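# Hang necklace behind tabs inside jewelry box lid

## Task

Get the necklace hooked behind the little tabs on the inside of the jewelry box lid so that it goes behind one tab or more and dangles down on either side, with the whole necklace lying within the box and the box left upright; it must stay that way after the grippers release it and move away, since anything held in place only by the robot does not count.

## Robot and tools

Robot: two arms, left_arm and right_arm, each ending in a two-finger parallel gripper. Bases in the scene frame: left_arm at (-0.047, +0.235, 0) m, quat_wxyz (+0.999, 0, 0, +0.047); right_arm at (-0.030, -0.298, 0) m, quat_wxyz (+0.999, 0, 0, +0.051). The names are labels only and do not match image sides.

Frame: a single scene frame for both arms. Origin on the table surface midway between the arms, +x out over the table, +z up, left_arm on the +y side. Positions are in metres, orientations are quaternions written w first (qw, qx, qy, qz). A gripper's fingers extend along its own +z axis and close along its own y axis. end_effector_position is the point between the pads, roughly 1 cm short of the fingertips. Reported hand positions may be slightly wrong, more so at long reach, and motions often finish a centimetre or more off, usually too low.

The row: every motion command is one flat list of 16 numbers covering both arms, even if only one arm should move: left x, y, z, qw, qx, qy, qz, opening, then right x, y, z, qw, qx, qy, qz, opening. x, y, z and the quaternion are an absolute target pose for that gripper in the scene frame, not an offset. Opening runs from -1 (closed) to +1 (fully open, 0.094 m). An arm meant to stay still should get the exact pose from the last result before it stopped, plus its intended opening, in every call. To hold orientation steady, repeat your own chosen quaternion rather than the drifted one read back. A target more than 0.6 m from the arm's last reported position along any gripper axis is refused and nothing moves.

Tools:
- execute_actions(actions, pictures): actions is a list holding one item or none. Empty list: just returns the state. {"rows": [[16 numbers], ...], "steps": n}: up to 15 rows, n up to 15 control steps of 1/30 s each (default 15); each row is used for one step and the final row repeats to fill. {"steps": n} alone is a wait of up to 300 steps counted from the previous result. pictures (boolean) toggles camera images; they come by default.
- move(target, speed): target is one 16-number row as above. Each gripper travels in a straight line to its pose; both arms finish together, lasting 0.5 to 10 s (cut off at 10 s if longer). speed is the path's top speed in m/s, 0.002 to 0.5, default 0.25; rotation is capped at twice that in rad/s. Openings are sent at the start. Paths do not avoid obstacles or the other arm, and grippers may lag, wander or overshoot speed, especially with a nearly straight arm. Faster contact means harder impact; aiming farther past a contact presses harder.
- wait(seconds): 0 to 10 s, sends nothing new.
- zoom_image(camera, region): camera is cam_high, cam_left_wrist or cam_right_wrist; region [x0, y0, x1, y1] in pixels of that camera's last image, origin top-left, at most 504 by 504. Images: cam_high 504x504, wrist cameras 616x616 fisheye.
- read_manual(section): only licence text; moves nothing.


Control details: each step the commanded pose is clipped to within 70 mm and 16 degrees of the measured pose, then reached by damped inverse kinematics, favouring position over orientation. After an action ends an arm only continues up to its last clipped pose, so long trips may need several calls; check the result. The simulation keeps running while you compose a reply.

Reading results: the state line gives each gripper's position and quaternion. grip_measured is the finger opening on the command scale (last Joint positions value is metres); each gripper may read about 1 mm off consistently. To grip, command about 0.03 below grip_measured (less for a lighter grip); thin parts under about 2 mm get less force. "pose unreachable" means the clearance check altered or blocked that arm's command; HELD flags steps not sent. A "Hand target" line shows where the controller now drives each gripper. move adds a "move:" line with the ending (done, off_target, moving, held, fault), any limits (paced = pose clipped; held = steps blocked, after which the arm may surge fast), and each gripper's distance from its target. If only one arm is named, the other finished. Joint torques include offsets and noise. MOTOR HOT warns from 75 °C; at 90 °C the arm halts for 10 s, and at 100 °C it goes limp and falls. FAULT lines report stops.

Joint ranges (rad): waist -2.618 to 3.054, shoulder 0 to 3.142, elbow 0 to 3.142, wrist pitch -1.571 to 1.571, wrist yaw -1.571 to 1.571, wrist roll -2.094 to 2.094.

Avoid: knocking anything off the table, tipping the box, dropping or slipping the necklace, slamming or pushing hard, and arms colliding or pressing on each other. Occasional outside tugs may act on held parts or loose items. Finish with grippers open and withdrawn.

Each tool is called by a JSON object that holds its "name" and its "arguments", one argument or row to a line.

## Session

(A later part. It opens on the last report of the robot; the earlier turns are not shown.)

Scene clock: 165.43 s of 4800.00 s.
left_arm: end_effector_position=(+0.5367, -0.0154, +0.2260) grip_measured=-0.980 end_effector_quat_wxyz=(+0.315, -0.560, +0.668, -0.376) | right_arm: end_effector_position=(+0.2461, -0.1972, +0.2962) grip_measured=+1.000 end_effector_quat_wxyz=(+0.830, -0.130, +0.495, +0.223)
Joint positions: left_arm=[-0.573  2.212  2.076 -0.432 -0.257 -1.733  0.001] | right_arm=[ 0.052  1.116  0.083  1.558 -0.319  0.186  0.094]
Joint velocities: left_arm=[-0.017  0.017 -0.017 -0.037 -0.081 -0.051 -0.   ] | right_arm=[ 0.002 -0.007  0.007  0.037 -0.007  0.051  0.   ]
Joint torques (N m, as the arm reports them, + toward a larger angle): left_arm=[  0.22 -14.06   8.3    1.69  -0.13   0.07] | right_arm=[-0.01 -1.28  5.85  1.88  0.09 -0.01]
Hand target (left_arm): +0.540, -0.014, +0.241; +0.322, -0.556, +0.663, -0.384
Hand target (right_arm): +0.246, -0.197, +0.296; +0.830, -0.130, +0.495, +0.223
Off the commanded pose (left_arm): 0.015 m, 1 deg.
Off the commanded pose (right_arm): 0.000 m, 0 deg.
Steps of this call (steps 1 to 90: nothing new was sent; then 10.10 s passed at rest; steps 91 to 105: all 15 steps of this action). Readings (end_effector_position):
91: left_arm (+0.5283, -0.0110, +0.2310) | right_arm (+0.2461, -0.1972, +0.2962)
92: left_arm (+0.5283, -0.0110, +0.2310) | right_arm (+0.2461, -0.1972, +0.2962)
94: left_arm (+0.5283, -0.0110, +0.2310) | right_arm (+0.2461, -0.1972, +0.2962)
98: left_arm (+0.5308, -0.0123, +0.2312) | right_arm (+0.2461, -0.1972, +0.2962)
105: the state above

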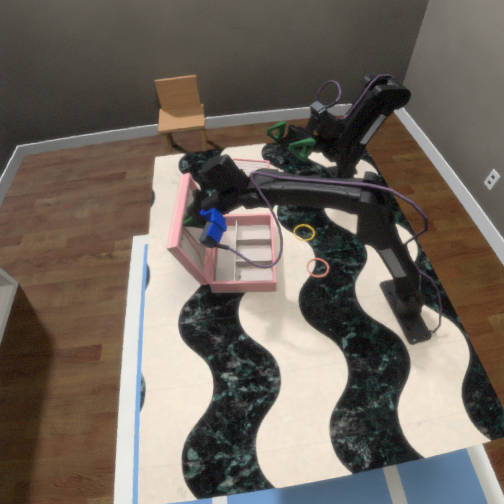

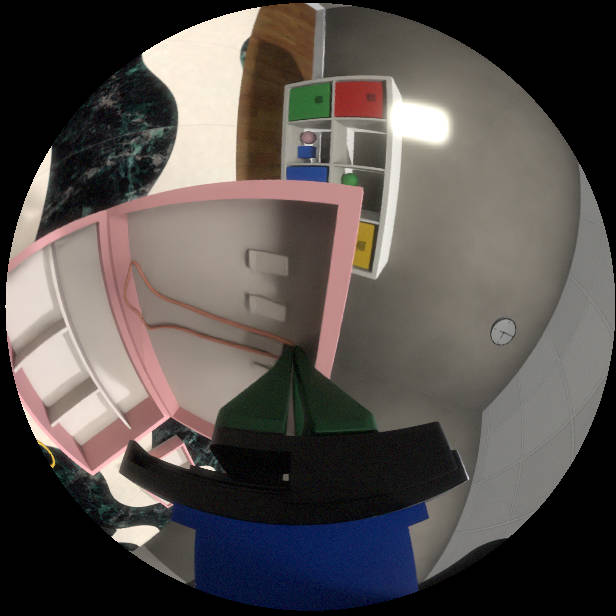

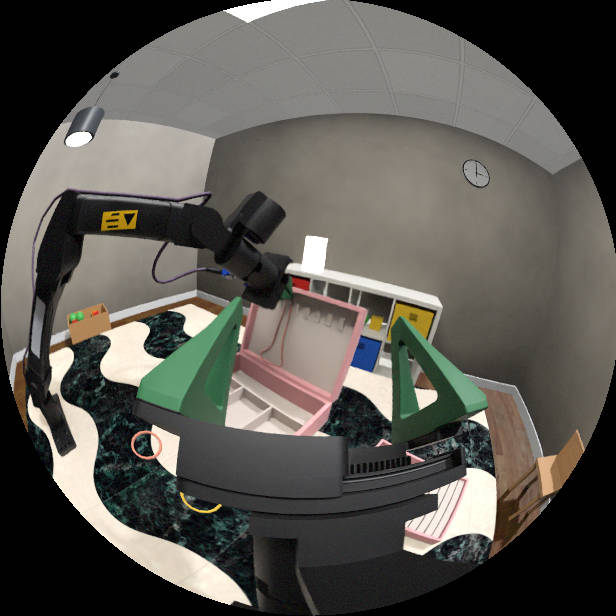

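{"name": "execute_actions", "arguments": {
  "actions": [
    {"rows":[[0.541,-0.0142,0.2412,0.322,-0.556,0.663,-0.384,-1,0.2462,-0.1972,0.2962,0.83,-0.13,0.495,0.223,1],[0.541,-0.0142,0.2412,0.322,-0.556,0.663,-0.384,-1,0.2462,-0.1972,0.2962,0.83,-0.13,0.495,0.223,1],[0.542,-0.0144,0.2414,0.322,-0.556,0.663,-0.384,-1,0.2462,-0.1972,0.2962,0.83,-0.13,0.495,0.223,1],[0.542,-0.0144,0.2414,0.322,-0.556,0.663,-0.384,-1,0.2462,-0.1972,0.2962,0.83,-0.13,0.495,0.223,1],[0.543,-0.0146,0.2414,0.322,-0.556,0.663,-0.384,-1,0.2462,-0.1972,0.2962,0.83,-0.13,0.495,0.223,1],[0.543,-0.0146,0.2414,0.322,-0.556,0.663,-0.384,-1,0.2462,-0.1972,0.2962,0.83,-0.13,0.495,0.223,1],[0.544,-0.0148,0.2414,0.322,-0.556,0.663,-0.384,-1,0.2462,-0.1972,0.2962,0.83,-0.13,0.495,0.223,1]],"steps":15}
  ]
}}

{"name": "zoom_image", "arguments": {
  "camera": "cam_left_wrist",
  "region": [200,240,360,400]
}}

{"name": "zoom_image", "arguments": {
  "camera": "cam_right_wrist",
  "region": [250,270,330,350]
}}

Scene clock: 172.20 s of 4800.00 s.
left_arm: end_effector_position=(+0.5387, -0.0164, +0.2280) grip_measured=-0.980 end_effector_quat_wxyz=(+0.314, -0.561, +0.669, -0.374) | right_arm: end_effector_position=(+0.2461, -0.1972, +0.2962) grip_measured=+1.000 end_effector_quat_wxyz=(+0.830, -0.130, +0.495, +0.223)
Joint positions: left_arm=[-0.573  2.228  2.113 -0.456 -0.257 -1.733  0.001] | right_arm=[ 0.052  1.116  0.083  1.558 -0.319  0.186  0.094]
Joint velocities: left_arm=[-0.002 -0.002  0.002  0.007 -0.007  0.022 -0.   ] | right_arm=[-0.007  0.002 -0.002 -0.037 -0.007 -0.066  0.   ]
Joint torques (N m, as the arm reports them, + toward a larger angle): left_arm=[  0.53 -13.75   8.14   1.75  -0.09   0.09] | right_arm=[-0.01 -1.27  5.89  1.88  0.08 -0.01]
Hand target (left_arm): +0.543, -0.015, +0.241; +0.322, -0.556, +0.663, -0.384
Hand target (right_arm): +0.246, -0.197, +0.296; +0.830, -0.130, +0.495, +0.223
Off the commanded pose (left_arm): 0.015 m, 2 deg.
Off the commanded pose (right_arm): 0.000 m, 0 deg.
Steps of this call (steps 1 to 90: nothing new was sent; then 3.27 s passed at rest; steps 91 to 105: all 15 steps of this action). Readings (end_effector_position):
91: left_arm (+0.5365, -0.0153, +0.2259) | right_arm (+0.2461, -0.1972, +0.2962)
92: left_arm (+0.5365, -0.0153, +0.2261) | right_arm (+0.2461, -0.1972, +0.2962)
94: left_arm (+0.5371, -0.0156, +0.2272) | right_arm (+0.2461, -0.1972, +0.2962)
98: left_arm (+0.5382, -0.0162, +0.2281) | right_arm (+0.2461, -0.1972, +0.2962)
105: the state above

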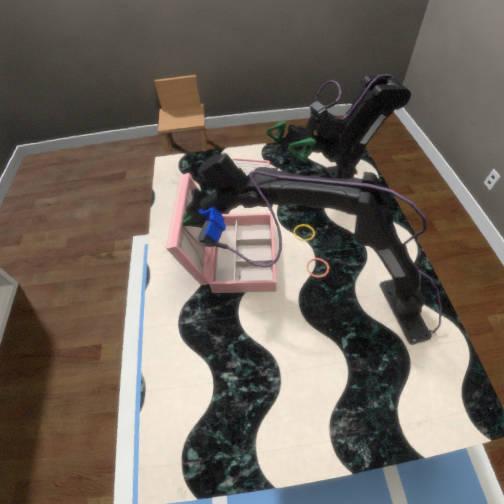

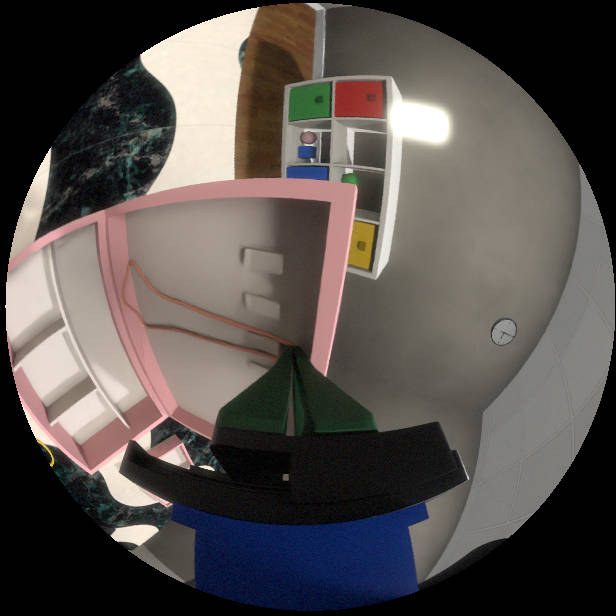

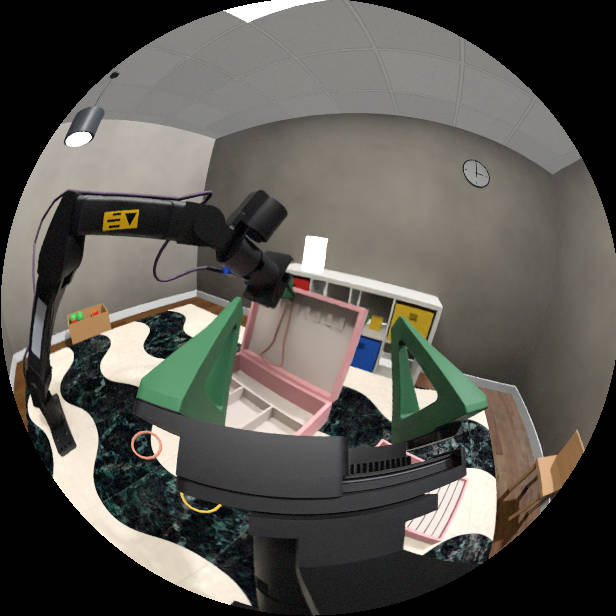

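Region (200, 240, 360, 400) of cam_left_wrist's 616x616 image, scaled by 3.150, with more detail than that image has.

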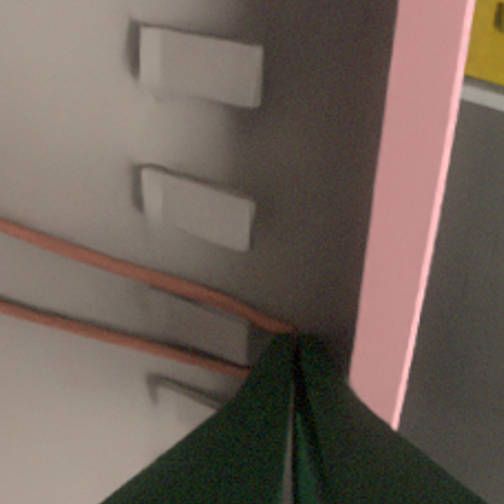

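Region (250, 270, 330, 350) of cam_right_wrist's 616x616 image, scaled by 6.300, with more detail than that image has.

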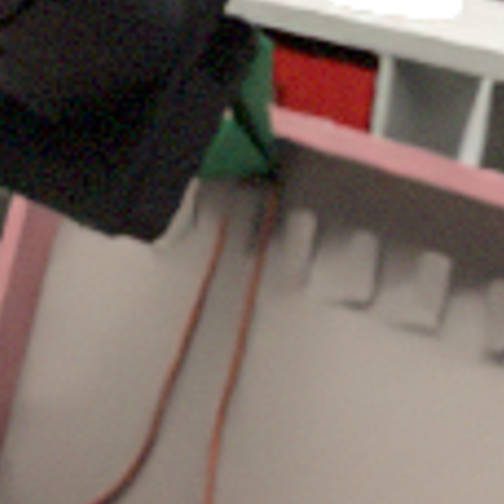

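{"name": "execute_actions", "arguments": {
  "actions": [
    {"rows":[[0.5445,-0.0146,0.2408,0.322,-0.556,0.663,-0.384,-1,0.2462,-0.1972,0.2962,0.83,-0.13,0.495,0.223,1],[0.545,-0.0144,0.2402,0.322,-0.556,0.663,-0.384,-1,0.2462,-0.1972,0.2962,0.83,-0.13,0.495,0.223,1],[0.5455,-0.0142,0.2396,0.322,-0.556,0.663,-0.384,-1,0.2462,-0.1972,0.2962,0.83,-0.13,0.495,0.223,1],[0.546,-0.014,0.239,0.322,-0.556,0.663,-0.384,-1,0.2462,-0.1972,0.2962,0.83,-0.13,0.495,0.223,1],[0.5465,-0.014,0.2384,0.322,-0.556,0.663,-0.384,-1,0.2462,-0.1972,0.2962,0.83,-0.13,0.495,0.223,1],[0.547,-0.014,0.2378,0.322,-0.556,0.663,-0.384,-1,0.2462,-0.1972,0.2962,0.83,-0.13,0.495,0.223,1]],"steps":15}
  ]
}}

{"name": "zoom_image", "arguments": {
  "camera": "cam_left_wrist",
  "region": [200,240,360,400]
}}

{"name": "zoom_image", "arguments": {
  "camera": "cam_right_wrist",
  "region": [250,270,330,350]
}}

Scene clock: 178.37 s of 4800.00 s.
left_arm: end_effector_position=(+0.5394, -0.0168, +0.2238) grip_measured=-0.980 end_effector_quat_wxyz=(+0.313, -0.561, +0.670, -0.371) | right_arm: end_effector_position=(+0.2461, -0.1972, +0.2962) grip_measured=+1.000 end_effector_quat_wxyz=(+0.830, -0.130, +0.495, +0.223)
Joint positions: left_arm=[-0.573  2.234  2.113 -0.457 -0.257 -1.733  0.001] | right_arm=[ 0.052  1.116  0.083  1.558 -0.319  0.186  0.094]
Joint velocities: left_arm=[ 0.007  0.007  0.007  0.022 -0.007 -0.007 -0.   ] | right_arm=[ 0.007 -0.002  0.012 -0.022  0.022 -0.007  0.   ]
Joint torques (N m, as the arm reports them, + toward a larger angle): left_arm=[  0.88 -13.51   8.16   1.83  -0.07   0.11] | right_arm=[-0.06 -1.26  5.89  1.88  0.1  -0.02]
Hand target (left_arm): +0.546, -0.014, +0.238; +0.322, -0.556, +0.663, -0.384
Hand target (right_arm): +0.246, -0.197, +0.296; +0.830, -0.130, +0.495, +0.223
Off the commanded pose (left_arm): 0.016 m, 2 deg.
Off the commanded pose (right_arm): 0.000 m, 0 deg.
Steps of this call (steps 1 to 90: nothing new was sent; then 2.67 s passed at rest; steps 91 to 105: all 15 steps of this action). Readings (end_effector_position):
91: left_arm (+0.5386, -0.0164, +0.2279) | right_arm (+0.2461, -0.1972, +0.2962)
92: left_arm (+0.5386, -0.0164, +0.2279) | right_arm (+0.2461, -0.1972, +0.2962)
94: left_arm (+0.5386, -0.0164, +0.2279) | right_arm (+0.2461, -0.1972, +0.2962)
98: left_arm (+0.5389, -0.0165, +0.2266) | right_arm (+0.2461, -0.1972, +0.2962)
105: the state above

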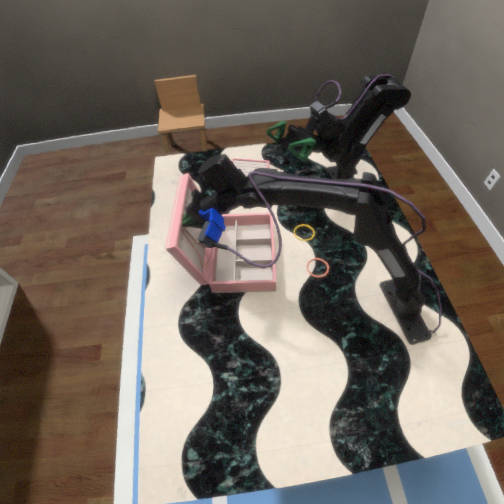

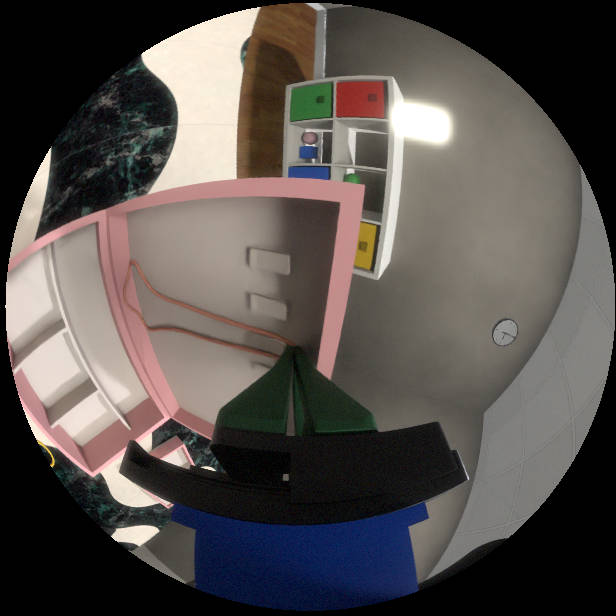

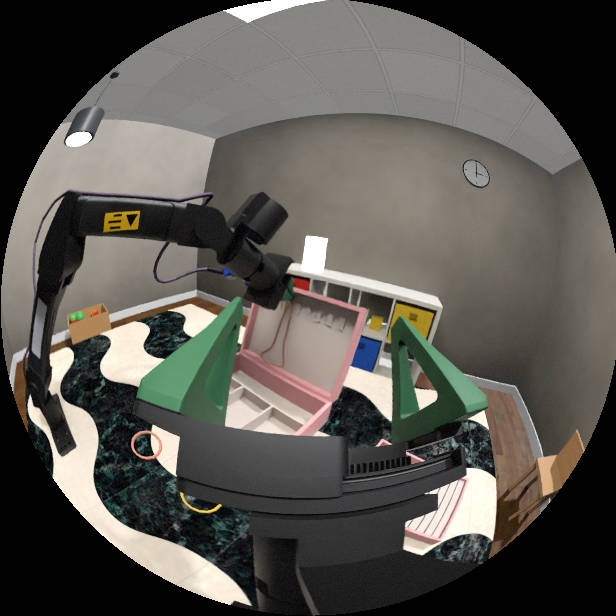

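Region (200, 240, 360, 400) of cam_left_wrist's 616x616 image, scaled by 3.150, with more detail than that image has.

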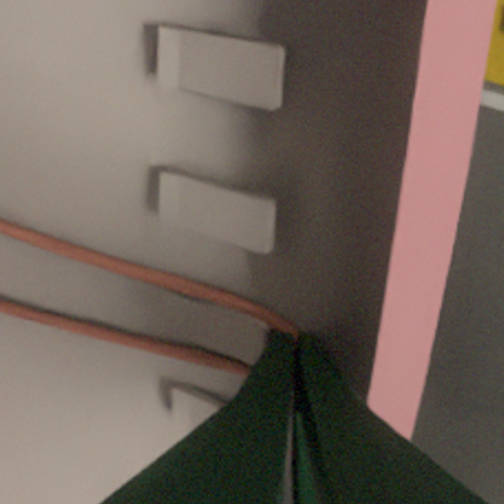

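Region (250, 270, 330, 350) of cam_right_wrist's 616x616 image, scaled by 6.300, with more detail than that image has.

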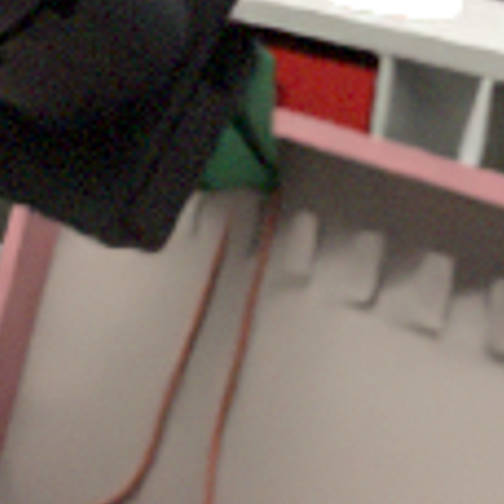

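{"name": "move", "arguments": {
  "target": [0.532,-0.014,0.230,0.369,-0.526,0.627,-0.440,-1,0.2462,-0.1972,0.2962,0.83,-0.13,0.495,0.223,1],
  "speed": 0.04
}}

{"name": "zoom_image", "arguments": {
  "camera": "cam_left_wrist",
  "region": [200,240,360,400]
}}

{"name": "zoom_image", "arguments": {
  "camera": "cam_right_wrist",
  "region": [250,270,330,350]
}}

Scene clock: 187.40 s of 4800.00 s.
left_arm: end_effector_position=(+0.5365, -0.0166, +0.2228) grip_measured=-0.980 end_effector_quat_wxyz=(+0.360, -0.529, +0.628, -0.442) | right_arm: end_effector_position=(+0.2461, -0.1972, +0.2962) grip_measured=+1.000 end_effector_quat_wxyz=(+0.830, -0.130, +0.495, +0.223)
Joint positions: left_arm=[-0.581  2.122  1.751 -0.003 -0.28  -1.695  0.001] | right_arm=[ 0.052  1.116  0.083  1.558 -0.319  0.186  0.094]
Joint velocities: left_arm=[-0.007 -0.007 -0.017  0.037 -0.007  0.022  0.001] | right_arm=[ 0.007 -0.012 -0.017  0.051  0.007 -0.022  0.   ]
Joint torques (N m, as the arm reports them, + toward a larger angle): left_arm=[ -0.37 -15.06   5.26   1.8   -0.28   0.13] | right_arm=[-0.01 -1.32  5.9   1.88  0.09 -0.01]
Hand target (left_arm): +0.533, -0.014, +0.230; +0.370, -0.526, +0.627, -0.439
Hand target (right_arm): +0.246, -0.197, +0.296; +0.830, -0.130, +0.495, +0.223
Off the commanded pose (left_arm): 0.009 m, 1 deg.
Off the commanded pose (right_arm): 0.000 m, 0 deg.
After step 90, 3.17 s passed at rest.
move: done

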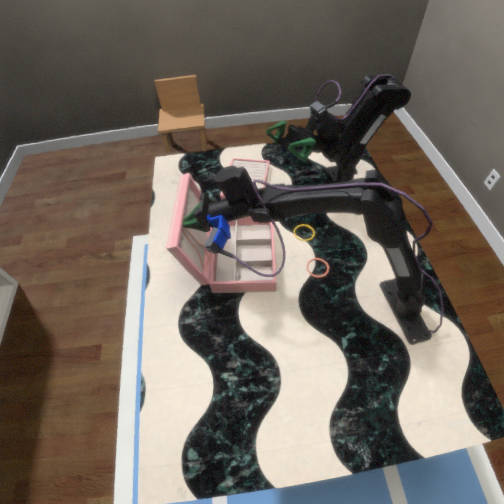

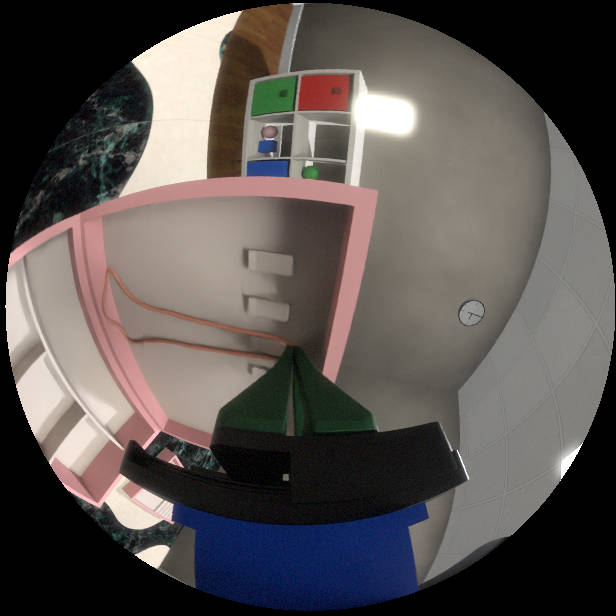

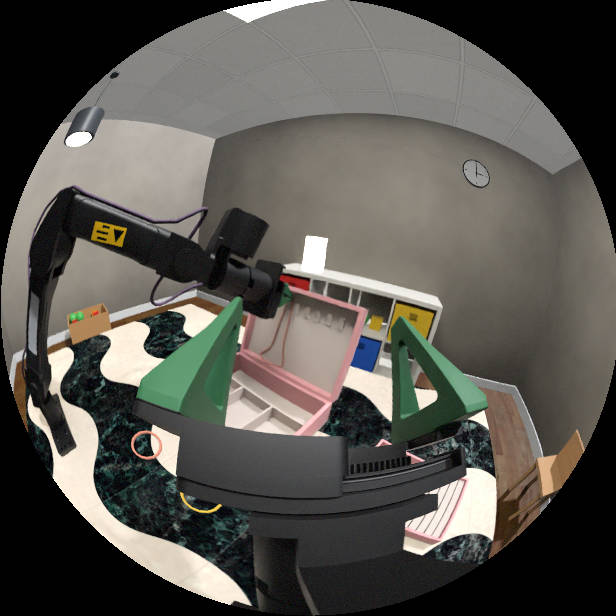

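Region (200, 240, 360, 400) of cam_left_wrist's 616x616 image, scaled by 3.150, with more detail than that image has.

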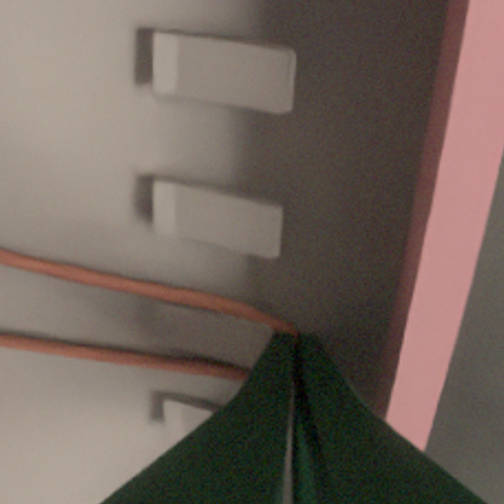

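Region (250, 270, 330, 350) of cam_right_wrist's 616x616 image, scaled by 6.300, with more detail than that image has.

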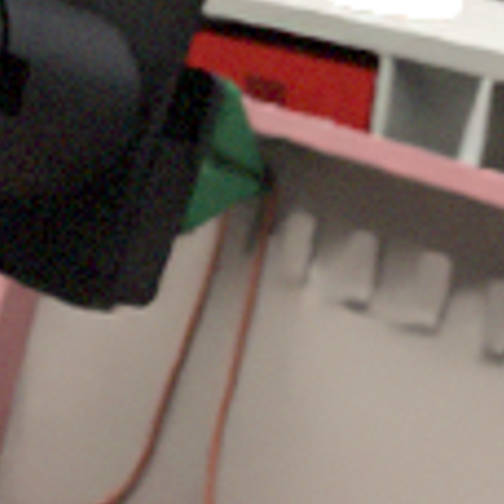

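{"name": "execute_actions", "arguments": {
  "actions": [
    {"rows":[[0.532,-0.014,0.231,0.369,-0.526,0.627,-0.440,-1,0.2462,-0.1972,0.2962,0.83,-0.13,0.495,0.223,1],[0.5318,-0.014,0.232,0.369,-0.526,0.627,-0.440,-1,0.2462,-0.1972,0.2962,0.83,-0.13,0.495,0.223,1],[0.5316,-0.014,0.233,0.369,-0.526,0.627,-0.440,-1,0.2462,-0.1972,0.2962,0.83,-0.13,0.495,0.223,1],[0.5314,-0.014,0.234,0.369,-0.526,0.627,-0.440,-1,0.2462,-0.1972,0.2962,0.83,-0.13,0.495,0.223,1],[0.5312,-0.014,0.235,0.369,-0.526,0.627,-0.440,-1,0.2462,-0.1972,0.2962,0.83,-0.13,0.495,0.223,1],[0.531,-0.014,0.236,0.369,-0.526,0.627,-0.440,-1,0.2462,-0.1972,0.2962,0.83,-0.13,0.495,0.223,1]],"steps":15}
  ],
  "pictures": false
}}

Scene clock: 192.90 s of 4800.00 s.
left_arm: end_effector_position=(+0.5365, -0.0166, +0.2228) grip_measured=-0.980 end_effector_quat_wxyz=(+0.361, -0.529, +0.628, -0.442) | right_arm: end_effector_position=(+0.2461, -0.1972, +0.2962) grip_measured=+1.000 end_effector_quat_wxyz=(+0.830, -0.130, +0.495, +0.223)
Joint positions: left_arm=[-0.581  2.122  1.75  -0.001 -0.28  -1.693  0.001] | right_arm=[ 0.052  1.116  0.083  1.558 -0.319  0.186  0.094]
Joint velocities: left_arm=[ 0.017 -0.012  0.007  0.037  0.081  0.007  0.001] | right_arm=[-0.012 -0.022 -0.002 -0.037  0.007  0.037  0.   ]
Joint torques (N m, as the arm reports them, + toward a larger angle): left_arm=[ -0.38 -15.82   5.84   1.59  -0.23   0.1 ] | right_arm=[-0.02 -1.28  5.91  1.88  0.09  0.01]
Hand target (left_arm): +0.531, -0.014, +0.236; +0.369, -0.526, +0.627, -0.440
Hand target (right_arm): +0.246, -0.197, +0.296; +0.830, -0.130, +0.495, +0.223
Off the commanded pose (left_arm): 0.015 m, 1 deg.
Off the commanded pose (right_arm): 0.000 m, 0 deg.
Steps of this call (steps 1 to 90: nothing new was sent; then 2.00 s passed at rest; steps 91 to 105: all 15 steps of this action). Readings (end_effector_position):
91: left_arm (+0.5365, -0.0166, +0.2228) | right_arm (+0.2461, -0.1972, +0.2962)
92: left_arm (+0.5365, -0.0166, +0.2228) | right_arm (+0.2461, -0.1972, +0.2962)
94: left_arm (+0.5365, -0.0166, +0.2228) | right_arm (+0.2461, -0.1972, +0.2962)
98: left_arm (+0.5365, -0.0166, +0.2228) | right_arm (+0.2461, -0.1972, +0.2962)
105: the state above

{"name": "execute_actions", "arguments": {
  "actions": [
    {"rows":[[0.5308,-0.014,0.237,0.369,-0.526,0.627,-0.440,-1,0.2462,-0.1972,0.2962,0.83,-0.13,0.495,0.223,1],[0.5306,-0.014,0.238,0.369,-0.526,0.627,-0.440,-1,0.2462,-0.1972,0.2962,0.83,-0.13,0.495,0.223,1],[0.5304,-0.014,0.239,0.369,-0.526,0.627,-0.440,-1,0.2462,-0.1972,0.2962,0.83,-0.13,0.495,0.223,1],[0.5302,-0.014,0.240,0.369,-0.526,0.627,-0.440,-1,0.2462,-0.1972,0.2962,0.83,-0.13,0.495,0.223,1],[0.530,-0.014,0.241,0.369,-0.526,0.627,-0.440,-1,0.2462,-0.1972,0.2962,0.83,-0.13,0.495,0.223,1]],"steps":15}
  ],
  "pictures": false
}}

Scene clock: 197.33 s of 4800.00 s.
left_arm: end_effector_position=(+0.5346, -0.0154, +0.2235) grip_measured=-0.980 end_effector_quat_wxyz=(+0.360, -0.530, +0.631, -0.438) | right_arm: end_effector_position=(+0.2461, -0.1972, +0.2962) grip_measured=+1.000 end_effector_quat_wxyz=(+0.830, -0.130, +0.495, +0.223)
Joint positions: left_arm=[-0.581  2.114  1.75  -0.018 -0.281 -1.693  0.001] | right_arm=[ 0.052  1.116  0.083  1.558 -0.319  0.186  0.094]
Joint velocities: left_arm=[-0.002 -0.007 -0.002 -0.037  0.007 -0.007 -0.001] | right_arm=[-0.007 -0.022  0.007  0.007 -0.051  0.051  0.   ]
Joint torques (N m, as the arm reports them, + toward a larger angle): left_arm=[ -0.48 -15.67   6.56   1.61  -0.23   0.08] | right_arm=[ 0.01 -1.3   5.87  1.89  0.1  -0.01]
Hand target (left_arm): +0.530, -0.014, +0.241; +0.369, -0.526, +0.627, -0.440
Hand target (right_arm): +0.246, -0.197, +0.296; +0.830, -0.130, +0.495, +0.223
Off the commanded pose (left_arm): 0.018 m, 1 deg.
Off the commanded pose (right_arm): 0.000 m, 0 deg.
Steps of this call (steps 1 to 90: nothing new was sent; then 0.93 s passed at rest; steps 91 to 105: all 15 steps of this action). Readings (end_effector_position):
91: left_arm (+0.5364, -0.0165, +0.2232) | right_arm (+0.2461, -0.1972, +0.2962)
92: left_arm (+0.5361, -0.0164, +0.2234) | right_arm (+0.2461, -0.1972, +0.2962)
94: left_arm (+0.5354, -0.0160, +0.2236) | right_arm (+0.2461, -0.1972, +0.2962)
98: left_arm (+0.5347, -0.0155, +0.2236) | right_arm (+0.2461, -0.1972, +0.2962)
105: the state above

{"name": "execute_actions", "arguments": {
  "actions": [
    {"rows":[[0.5303,-0.014,0.242,0.369,-0.526,0.627,-0.440,-1,0.2462,-0.1972,0.2962,0.83,-0.13,0.495,0.223,1],[0.5306,-0.014,0.243,0.369,-0.526,0.627,-0.440,-1,0.2462,-0.1972,0.2962,0.83,-0.13,0.495,0.223,1],[0.531,-0.0142,0.244,0.369,-0.526,0.627,-0.440,-1,0.2462,-0.1972,0.2962,0.83,-0.13,0.495,0.223,1],[0.5313,-0.0144,0.245,0.369,-0.526,0.627,-0.440,-1,0.2462,-0.1972,0.2962,0.83,-0.13,0.495,0.223,1],[0.5316,-0.0146,0.246,0.369,-0.526,0.627,-0.440,-1,0.2462,-0.1972,0.2962,0.83,-0.13,0.495,0.223,1],[0.532,-0.0148,0.247,0.369,-0.526,0.627,-0.440,-1,0.2462,-0.1972,0.2962,0.83,-0.13,0.495,0.223,1]],"steps":15}
  ],
  "pictures": false
}}

Scene clock: 201.40 s of 4800.00 s.
left_arm: end_effector_position=(+0.5333, -0.0147, +0.2218) grip_measured=-0.980 end_effector_quat_wxyz=(+0.357, -0.532, +0.635, -0.431) | right_arm: end_effector_position=(+0.2461, -0.1972, +0.2962) grip_measured=+1.000 end_effector_quat_wxyz=(+0.830, -0.130, +0.495, +0.223)
Joint positions: left_arm=[-0.581  2.114  1.759 -0.043 -0.281 -1.693  0.001] | right_arm=[ 0.052  1.116  0.083  1.558 -0.319  0.186  0.094]
Joint velocities: left_arm=[ 0.012 -0.007 -0.012 -0.051  0.007 -0.051  0.   ] | right_arm=[0.002 0.002 0.007 0.007 0.007 0.022 0.   ]
Joint torques (N m, as the arm reports them, + toward a larger angle): left_arm=[ -0.42 -15.32   8.1    1.54  -0.25   0.09] | right_arm=[-0.06 -1.29  5.89  1.9   0.1   0.  ]
Hand target (left_arm): +0.532, -0.015, +0.247; +0.369, -0.526, +0.627, -0.440
Hand target (right_arm): +0.246, -0.197, +0.296; +0.830, -0.130, +0.495, +0.223
Off the commanded pose (left_arm): 0.025 m, 2 deg.
Off the commanded pose (right_arm): 0.000 m, 0 deg.
Steps of this call (steps 1 to 90: nothing new was sent; then 0.57 s passed at rest; steps 91 to 105: all 15 steps of this action). Readings (end_effector_position):
91: left_arm (+0.5345, -0.0153, +0.2236) | right_arm (+0.2461, -0.1972, +0.2962)
92: left_arm (+0.5344, -0.0153, +0.2234) | right_arm (+0.2461, -0.1972, +0.2962)
94: left_arm (+0.5343, -0.0153, +0.2231) | right_arm (+0.2461, -0.1972, +0.2962)
98: left_arm (+0.5341, -0.0151, +0.2236) | right_arm (+0.2461, -0.1972, +0.2962)
105: the state above

{"name": "execute_actions", "arguments": {
  "actions": [
    {"rows":[[0.533,-0.0148,0.2467,0.369,-0.526,0.627,-0.440,-1,0.2462,-0.1972,0.2962,0.83,-0.13,0.495,0.223,1],[0.534,-0.0148,0.2464,0.369,-0.526,0.627,-0.440,-1,0.2462,-0.1972,0.2962,0.83,-0.13,0.495,0.223,1],[0.535,-0.0148,0.246,0.369,-0.526,0.627,-0.440,-1,0.2462,-0.1972,0.2962,0.83,-0.13,0.495,0.223,1],[0.536,-0.0148,0.2457,0.369,-0.526,0.627,-0.440,-1,0.2462,-0.1972,0.2962,0.83,-0.13,0.495,0.223,1],[0.537,-0.0148,0.2454,0.369,-0.526,0.627,-0.440,-1,0.2462,-0.1972,0.2962,0.83,-0.13,0.495,0.223,1]],"steps":15}
  ]
}}

{"name": "zoom_image", "arguments": {
  "camera": "cam_left_wrist",
  "region": [200,240,360,400]
}}

{"name": "zoom_image", "arguments": {
  "camera": "cam_right_wrist",
  "region": [250,270,330,350]
}}

Scene clock: 206.73 s of 4800.00 s.
left_arm: end_effector_position=(+0.5347, -0.0154, +0.2297) grip_measured=-0.980 end_effector_quat_wxyz=(+0.358, -0.531, +0.632, -0.435) | right_arm: end_effector_position=(+0.2461, -0.1972, +0.2962) grip_measured=+1.000 end_effector_quat_wxyz=(+0.830, -0.130, +0.495, +0.223)
Joint positions: left_arm=[-0.581  2.114  1.781 -0.055 -0.281 -1.693  0.001] | right_arm=[ 0.052  1.116  0.083  1.558 -0.319  0.186  0.094]
Joint velocities: left_arm=[-0.012  0.007  0.002 -0.066  0.007 -0.022  0.002] | right_arm=[ 0.007 -0.002  0.002  0.007 -0.066 -0.037  0.   ]
Joint torques (N m, as the arm reports them, + toward a larger angle): left_arm=[  0.07 -13.75   8.25   1.7   -0.19   0.11] | right_arm=[-0.03 -1.29  5.88  1.88  0.08  0.02]
Hand target (left_arm): +0.537, -0.015, +0.245; +0.369, -0.526, +0.627, -0.440
Hand target (right_arm): +0.246, -0.197, +0.296; +0.830, -0.130, +0.495, +0.223
Off the commanded pose (left_arm): 0.016 m, 2 deg.
Off the commanded pose (right_arm): 0.000 m, 0 deg.
Steps of this call (steps 1 to 90: nothing new was sent; then 1.83 s passed at rest; steps 91 to 105: all 15 steps of this action). Readings (end_effector_position):
91: left_arm (+0.5333, -0.0147, +0.2217) | right_arm (+0.2461, -0.1972, +0.2962)
92: left_arm (+0.5333, -0.0147, +0.2217) | right_arm (+0.2461, -0.1972, +0.2962)
94: left_arm (+0.5334, -0.0148, +0.2230) | right_arm (+0.2461, -0.1972, +0.2962)
98: left_arm (+0.5344, -0.0153, +0.2281) | right_arm (+0.2461, -0.1972, +0.2962)
105: the state above

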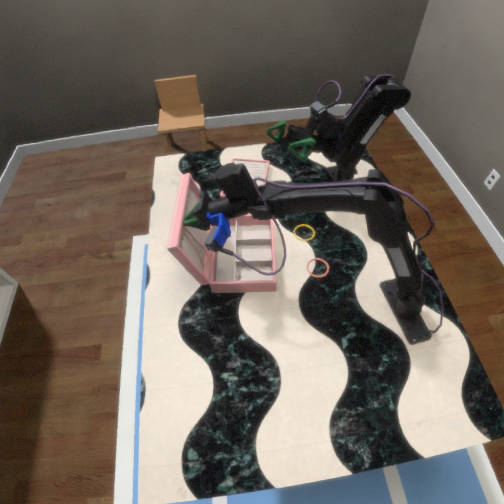

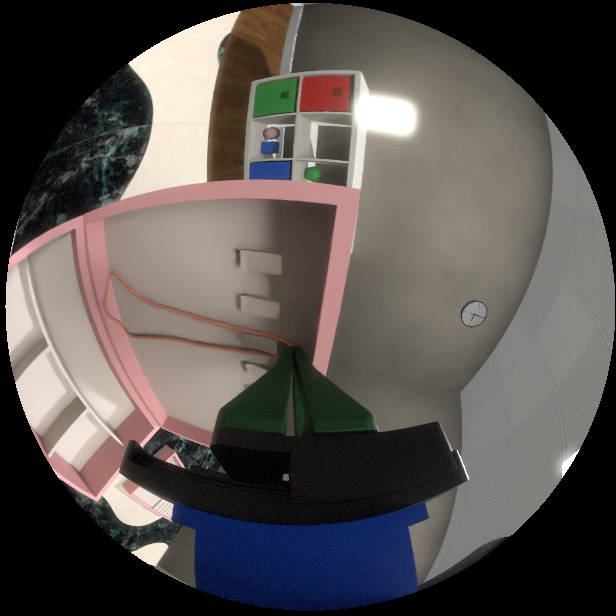

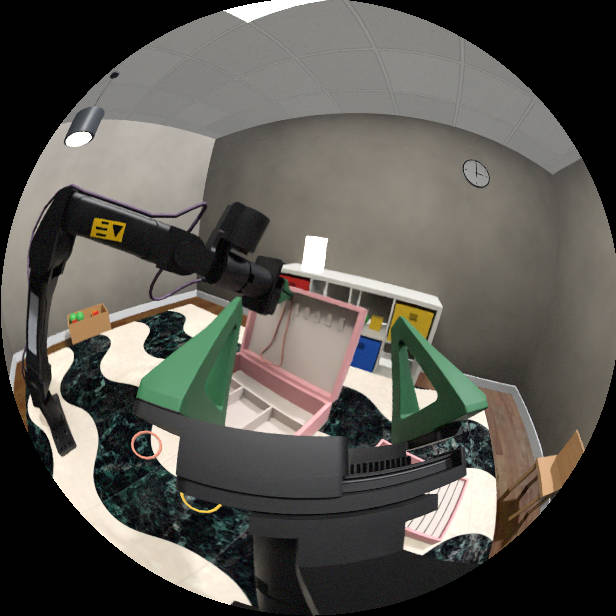

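Region (200, 240, 360, 400) of cam_left_wrist's 616x616 image, scaled by 3.150, with more detail than that image has.

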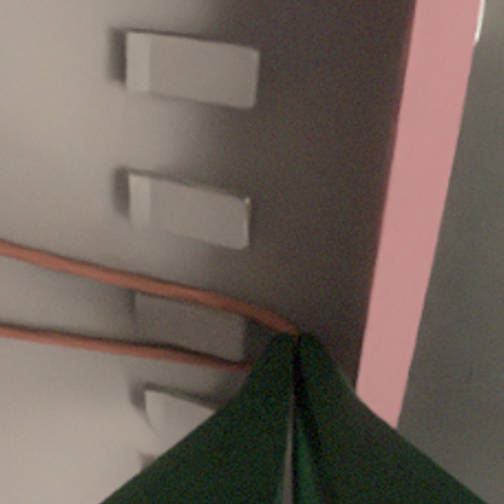

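Region (250, 270, 330, 350) of cam_right_wrist's 616x616 image, scaled by 6.300, with more detail than that image has.

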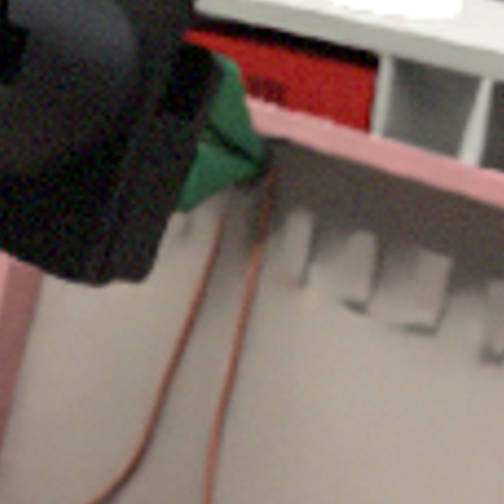

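Good. Advance 8 mm with ~4 mm drop.

{"name": "execute_actions", "arguments": {
  "actions": [
    {"rows":[[0.538,-0.0148,0.2448,0.369,-0.526,0.627,-0.440,-1,0.2462,-0.1972,0.2962,0.83,-0.13,0.495,0.223,1],[0.539,-0.0148,0.2442,0.369,-0.526,0.627,-0.440,-1,0.2462,-0.1972,0.2962,0.83,-0.13,0.495,0.223,1],[0.540,-0.0148,0.2436,0.369,-0.526,0.627,-0.440,-1,0.2462,-0.1972,0.2962,0.83,-0.13,0.495,0.223,1],[0.541,-0.0148,0.243,0.369,-0.526,0.627,-0.440,-1,0.2462,-0.1972,0.2962,0.83,-0.13,0.495,0.223,1],[0.542,-0.0148,0.2425,0.369,-0.526,0.627,-0.440,-1,0.2462,-0.1972,0.2962,0.83,-0.13,0.495,0.223,1],[0.543,-0.0148,0.242,0.369,-0.526,0.627,-0.440,-1,0.2462,-0.1972,0.2962,0.83,-0.13,0.495,0.223,1],[0.544,-0.0148,0.2415,0.369,-0.526,0.627,-0.440,-1,0.2462,-0.1972,0.2962,0.83,-0.13,0.495,0.223,1],[0.545,-0.0148,0.241,0.369,-0.526,0.627,-0.440,-1,0.2462,-0.1972,0.2962,0.83,-0.13,0.495,0.223,1]],"steps":15}
  ]
}}

{"name": "zoom_image", "arguments": {
  "camera": "cam_left_wrist",
  "region": [200,240,360,400]
}}

{"name": "zoom_image", "arguments": {
  "camera": "cam_right_wrist",
  "region": [250,270,330,350]
}}

Scene clock: 213.43 s of 4800.00 s.
left_arm: end_effector_position=(+0.5396, -0.0180, +0.2292) grip_measured=-0.980 end_effector_quat_wxyz=(+0.359, -0.530, +0.632, -0.437) | right_arm: end_effector_position=(+0.2461, -0.1972, +0.2962) grip_measured=+1.000 end_effector_quat_wxyz=(+0.830, -0.130, +0.495, +0.223)
Joint positions: left_arm=[-0.581  2.136  1.81  -0.059 -0.281 -1.692  0.001] | right_arm=[ 0.052  1.116  0.083  1.558 -0.319  0.186  0.094]
Joint velocities: left_arm=[ 0.002  0.002 -0.002 -0.095  0.007 -0.007 -0.001] | right_arm=[-0.012 -0.002 -0.002 -0.007  0.051 -0.022  0.   ]
Joint torques (N m, as the arm reports them, + toward a larger angle): left_arm=[  0.77 -12.97   8.21   1.74  -0.11   0.11] | right_arm=[ 0.   -1.3   5.88  1.87  0.09  0.  ]
Hand target (left_arm): +0.545, -0.015, +0.241; +0.369, -0.526, +0.627, -0.440
Hand target (right_arm): +0.246, -0.197, +0.296; +0.830, -0.130, +0.495, +0.223
Off the commanded pose (left_arm): 0.013 m, 1 deg.
Off the commanded pose (right_arm): 0.000 m, 0 deg.
Steps of this call (steps 1 to 90: nothing new was sent; then 3.20 s passed at rest; steps 91 to 105: all 15 steps of this action). Readings (end_effector_position):
91: left_arm (+0.5346, -0.0154, +0.2293) | right_arm (+0.2461, -0.1972, +0.2962)
92: left_arm (+0.5346, -0.0154, +0.2293) | right_arm (+0.2461, -0.1972, +0.2962)
94: left_arm (+0.5349, -0.0155, +0.2293) | right_arm (+0.2461, -0.1972, +0.2962)
98: left_arm (+0.5382, -0.0173, +0.2300) | right_arm (+0.2461, -0.1972, +0.2962)
105: the state above

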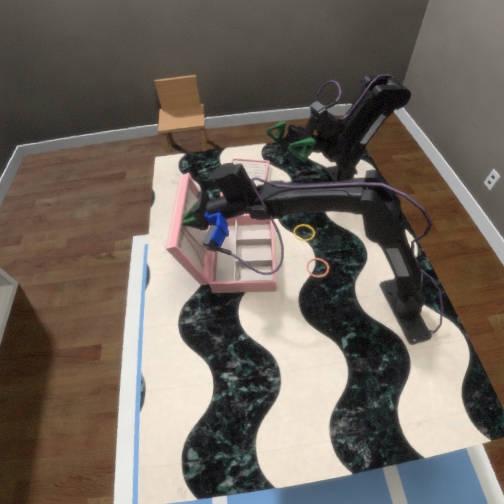

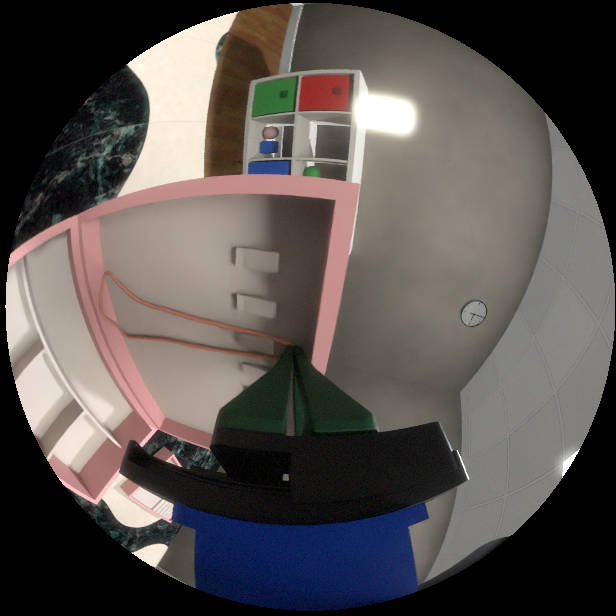

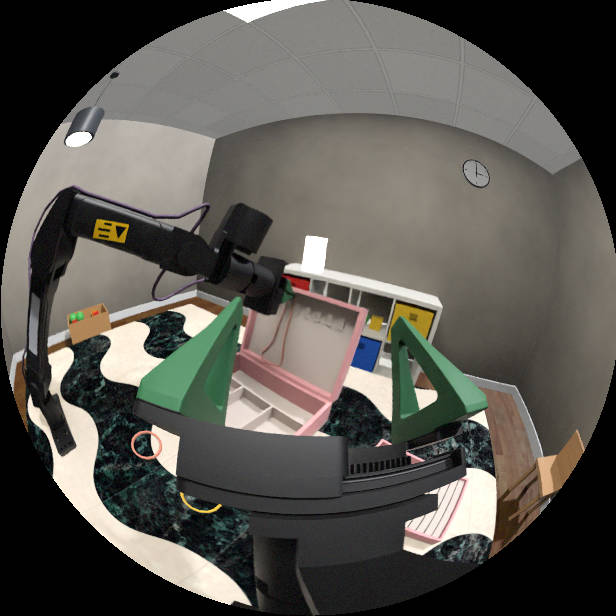

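Region (200, 240, 360, 400) of cam_left_wrist's 616x616 image, scaled by 3.150, with more detail than that image has.

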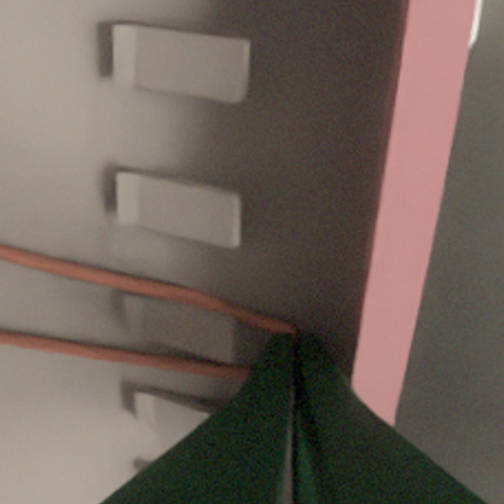

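Region (250, 270, 330, 350) of cam_right_wrist's 616x616 image, scaled by 6.300, with more detail than that image has.

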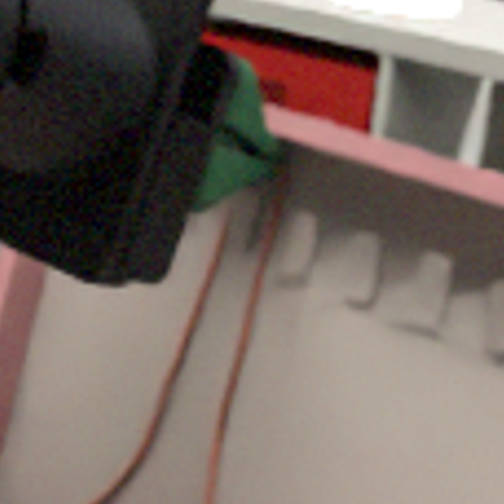

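{"name": "execute_actions", "arguments": {
  "actions": [
    {"rows":[[0.5454,-0.0148,0.2402,0.369,-0.526,0.627,-0.440,-1,0.2462,-0.1972,0.2962,0.83,-0.13,0.495,0.223,1],[0.5458,-0.0148,0.2394,0.369,-0.526,0.627,-0.440,-1,0.2462,-0.1972,0.2962,0.83,-0.13,0.495,0.223,1],[0.5462,-0.0148,0.2386,0.369,-0.526,0.627,-0.440,-1,0.2462,-0.1972,0.2962,0.83,-0.13,0.495,0.223,1]],"steps":15}
  ]
}}

{"name": "zoom_image", "arguments": {
  "camera": "cam_left_wrist",
  "region": [200,240,360,400]
}}

{"name": "zoom_image", "arguments": {
  "camera": "cam_right_wrist",
  "region": [250,270,330,350]
}}

Scene clock: 217.47 s of 4800.00 s.
left_arm: end_effector_position=(+0.5396, -0.0180, +0.2293) grip_measured=-0.980 end_effector_quat_wxyz=(+0.359, -0.530, +0.632, -0.437) | right_arm: end_effector_position=(+0.2461, -0.1972, +0.2962) grip_measured=+1.000 end_effector_quat_wxyz=(+0.830, -0.130, +0.495, +0.223)
Joint positions: left_arm=[-0.581  2.136  1.811 -0.059 -0.281 -1.692  0.001] | right_arm=[ 0.052  1.116  0.083  1.558 -0.319  0.186  0.094]
Joint velocities: left_arm=[-0.012 -0.012 -0.002 -0.007 -0.037  0.022 -0.001] | right_arm=[-0.002 -0.002  0.017 -0.007  0.022 -0.066  0.   ]
Joint torques (N m, as the arm reports them, + toward a larger angle): left_arm=[  0.71 -12.6    8.23   1.83  -0.11   0.13] | right_arm=[-0.02 -1.28  5.88  1.88  0.09  0.  ]
Hand target (left_arm): +0.546, -0.015, +0.239; +0.369, -0.526, +0.627, -0.440
Hand target (right_arm): +0.246, -0.197, +0.296; +0.830, -0.130, +0.495, +0.223
Off the commanded pose (left_arm): 0.012 m, 1 deg.
Off the commanded pose (right_arm): 0.000 m, 0 deg.
Steps of this call (steps 1 to 90: nothing new was sent; then 0.53 s passed at rest; steps 91 to 105: all 15 steps of this action). Readings (end_effector_position):
91: left_arm (+0.5396, -0.0180, +0.2293) | right_arm (+0.2461, -0.1972, +0.2962)
92: left_arm (+0.5396, -0.0180, +0.2293) | right_arm (+0.2461, -0.1972, +0.2962)
94: left_arm (+0.5396, -0.0180, +0.2293) | right_arm (+0.2461, -0.1972, +0.2962)
98: left_arm (+0.5396, -0.0180, +0.2293) | right_arm (+0.2461, -0.1972, +0.2962)
105: the state above

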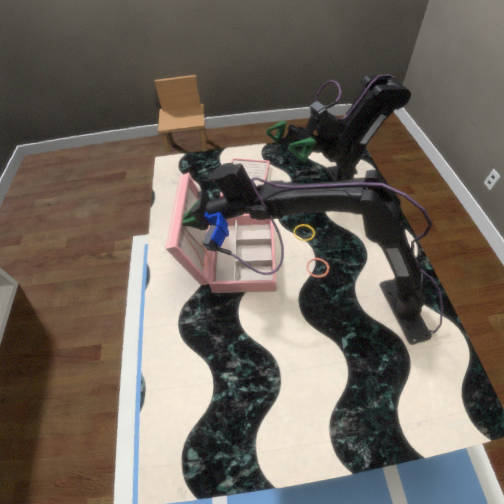

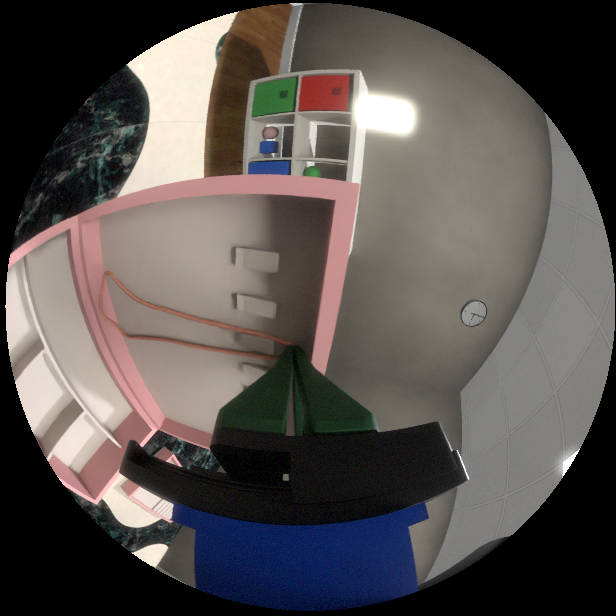

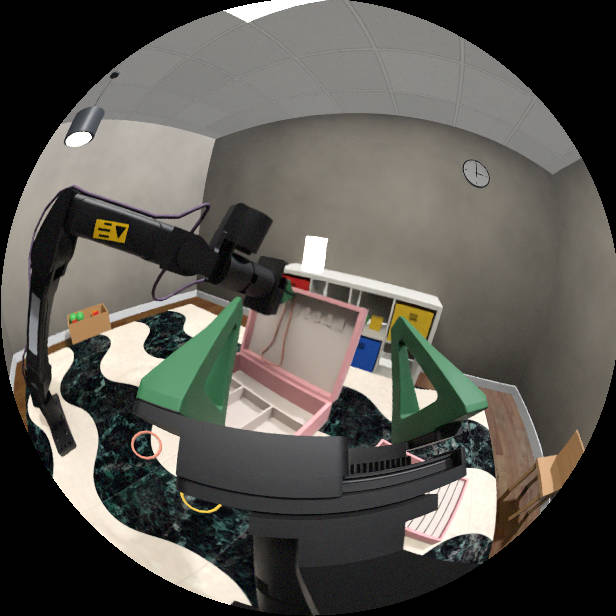

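Region (200, 240, 360, 400) of cam_left_wrist's 616x616 image, scaled by 3.150, with more detail than that image has.

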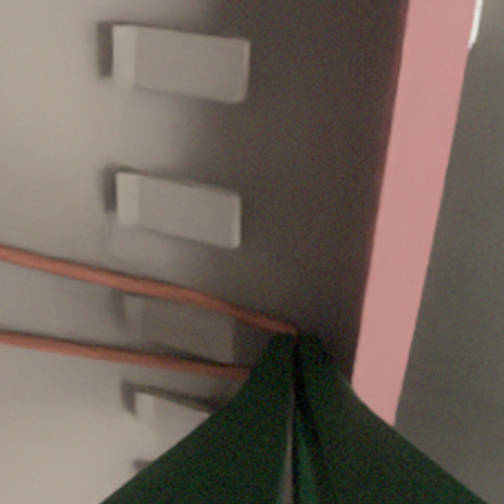

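Region (250, 270, 330, 350) of cam_right_wrist's 616x616 image, scaled by 6.300, with more detail than that image has.

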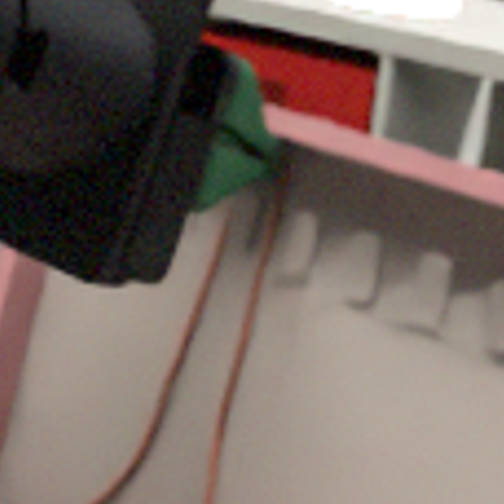

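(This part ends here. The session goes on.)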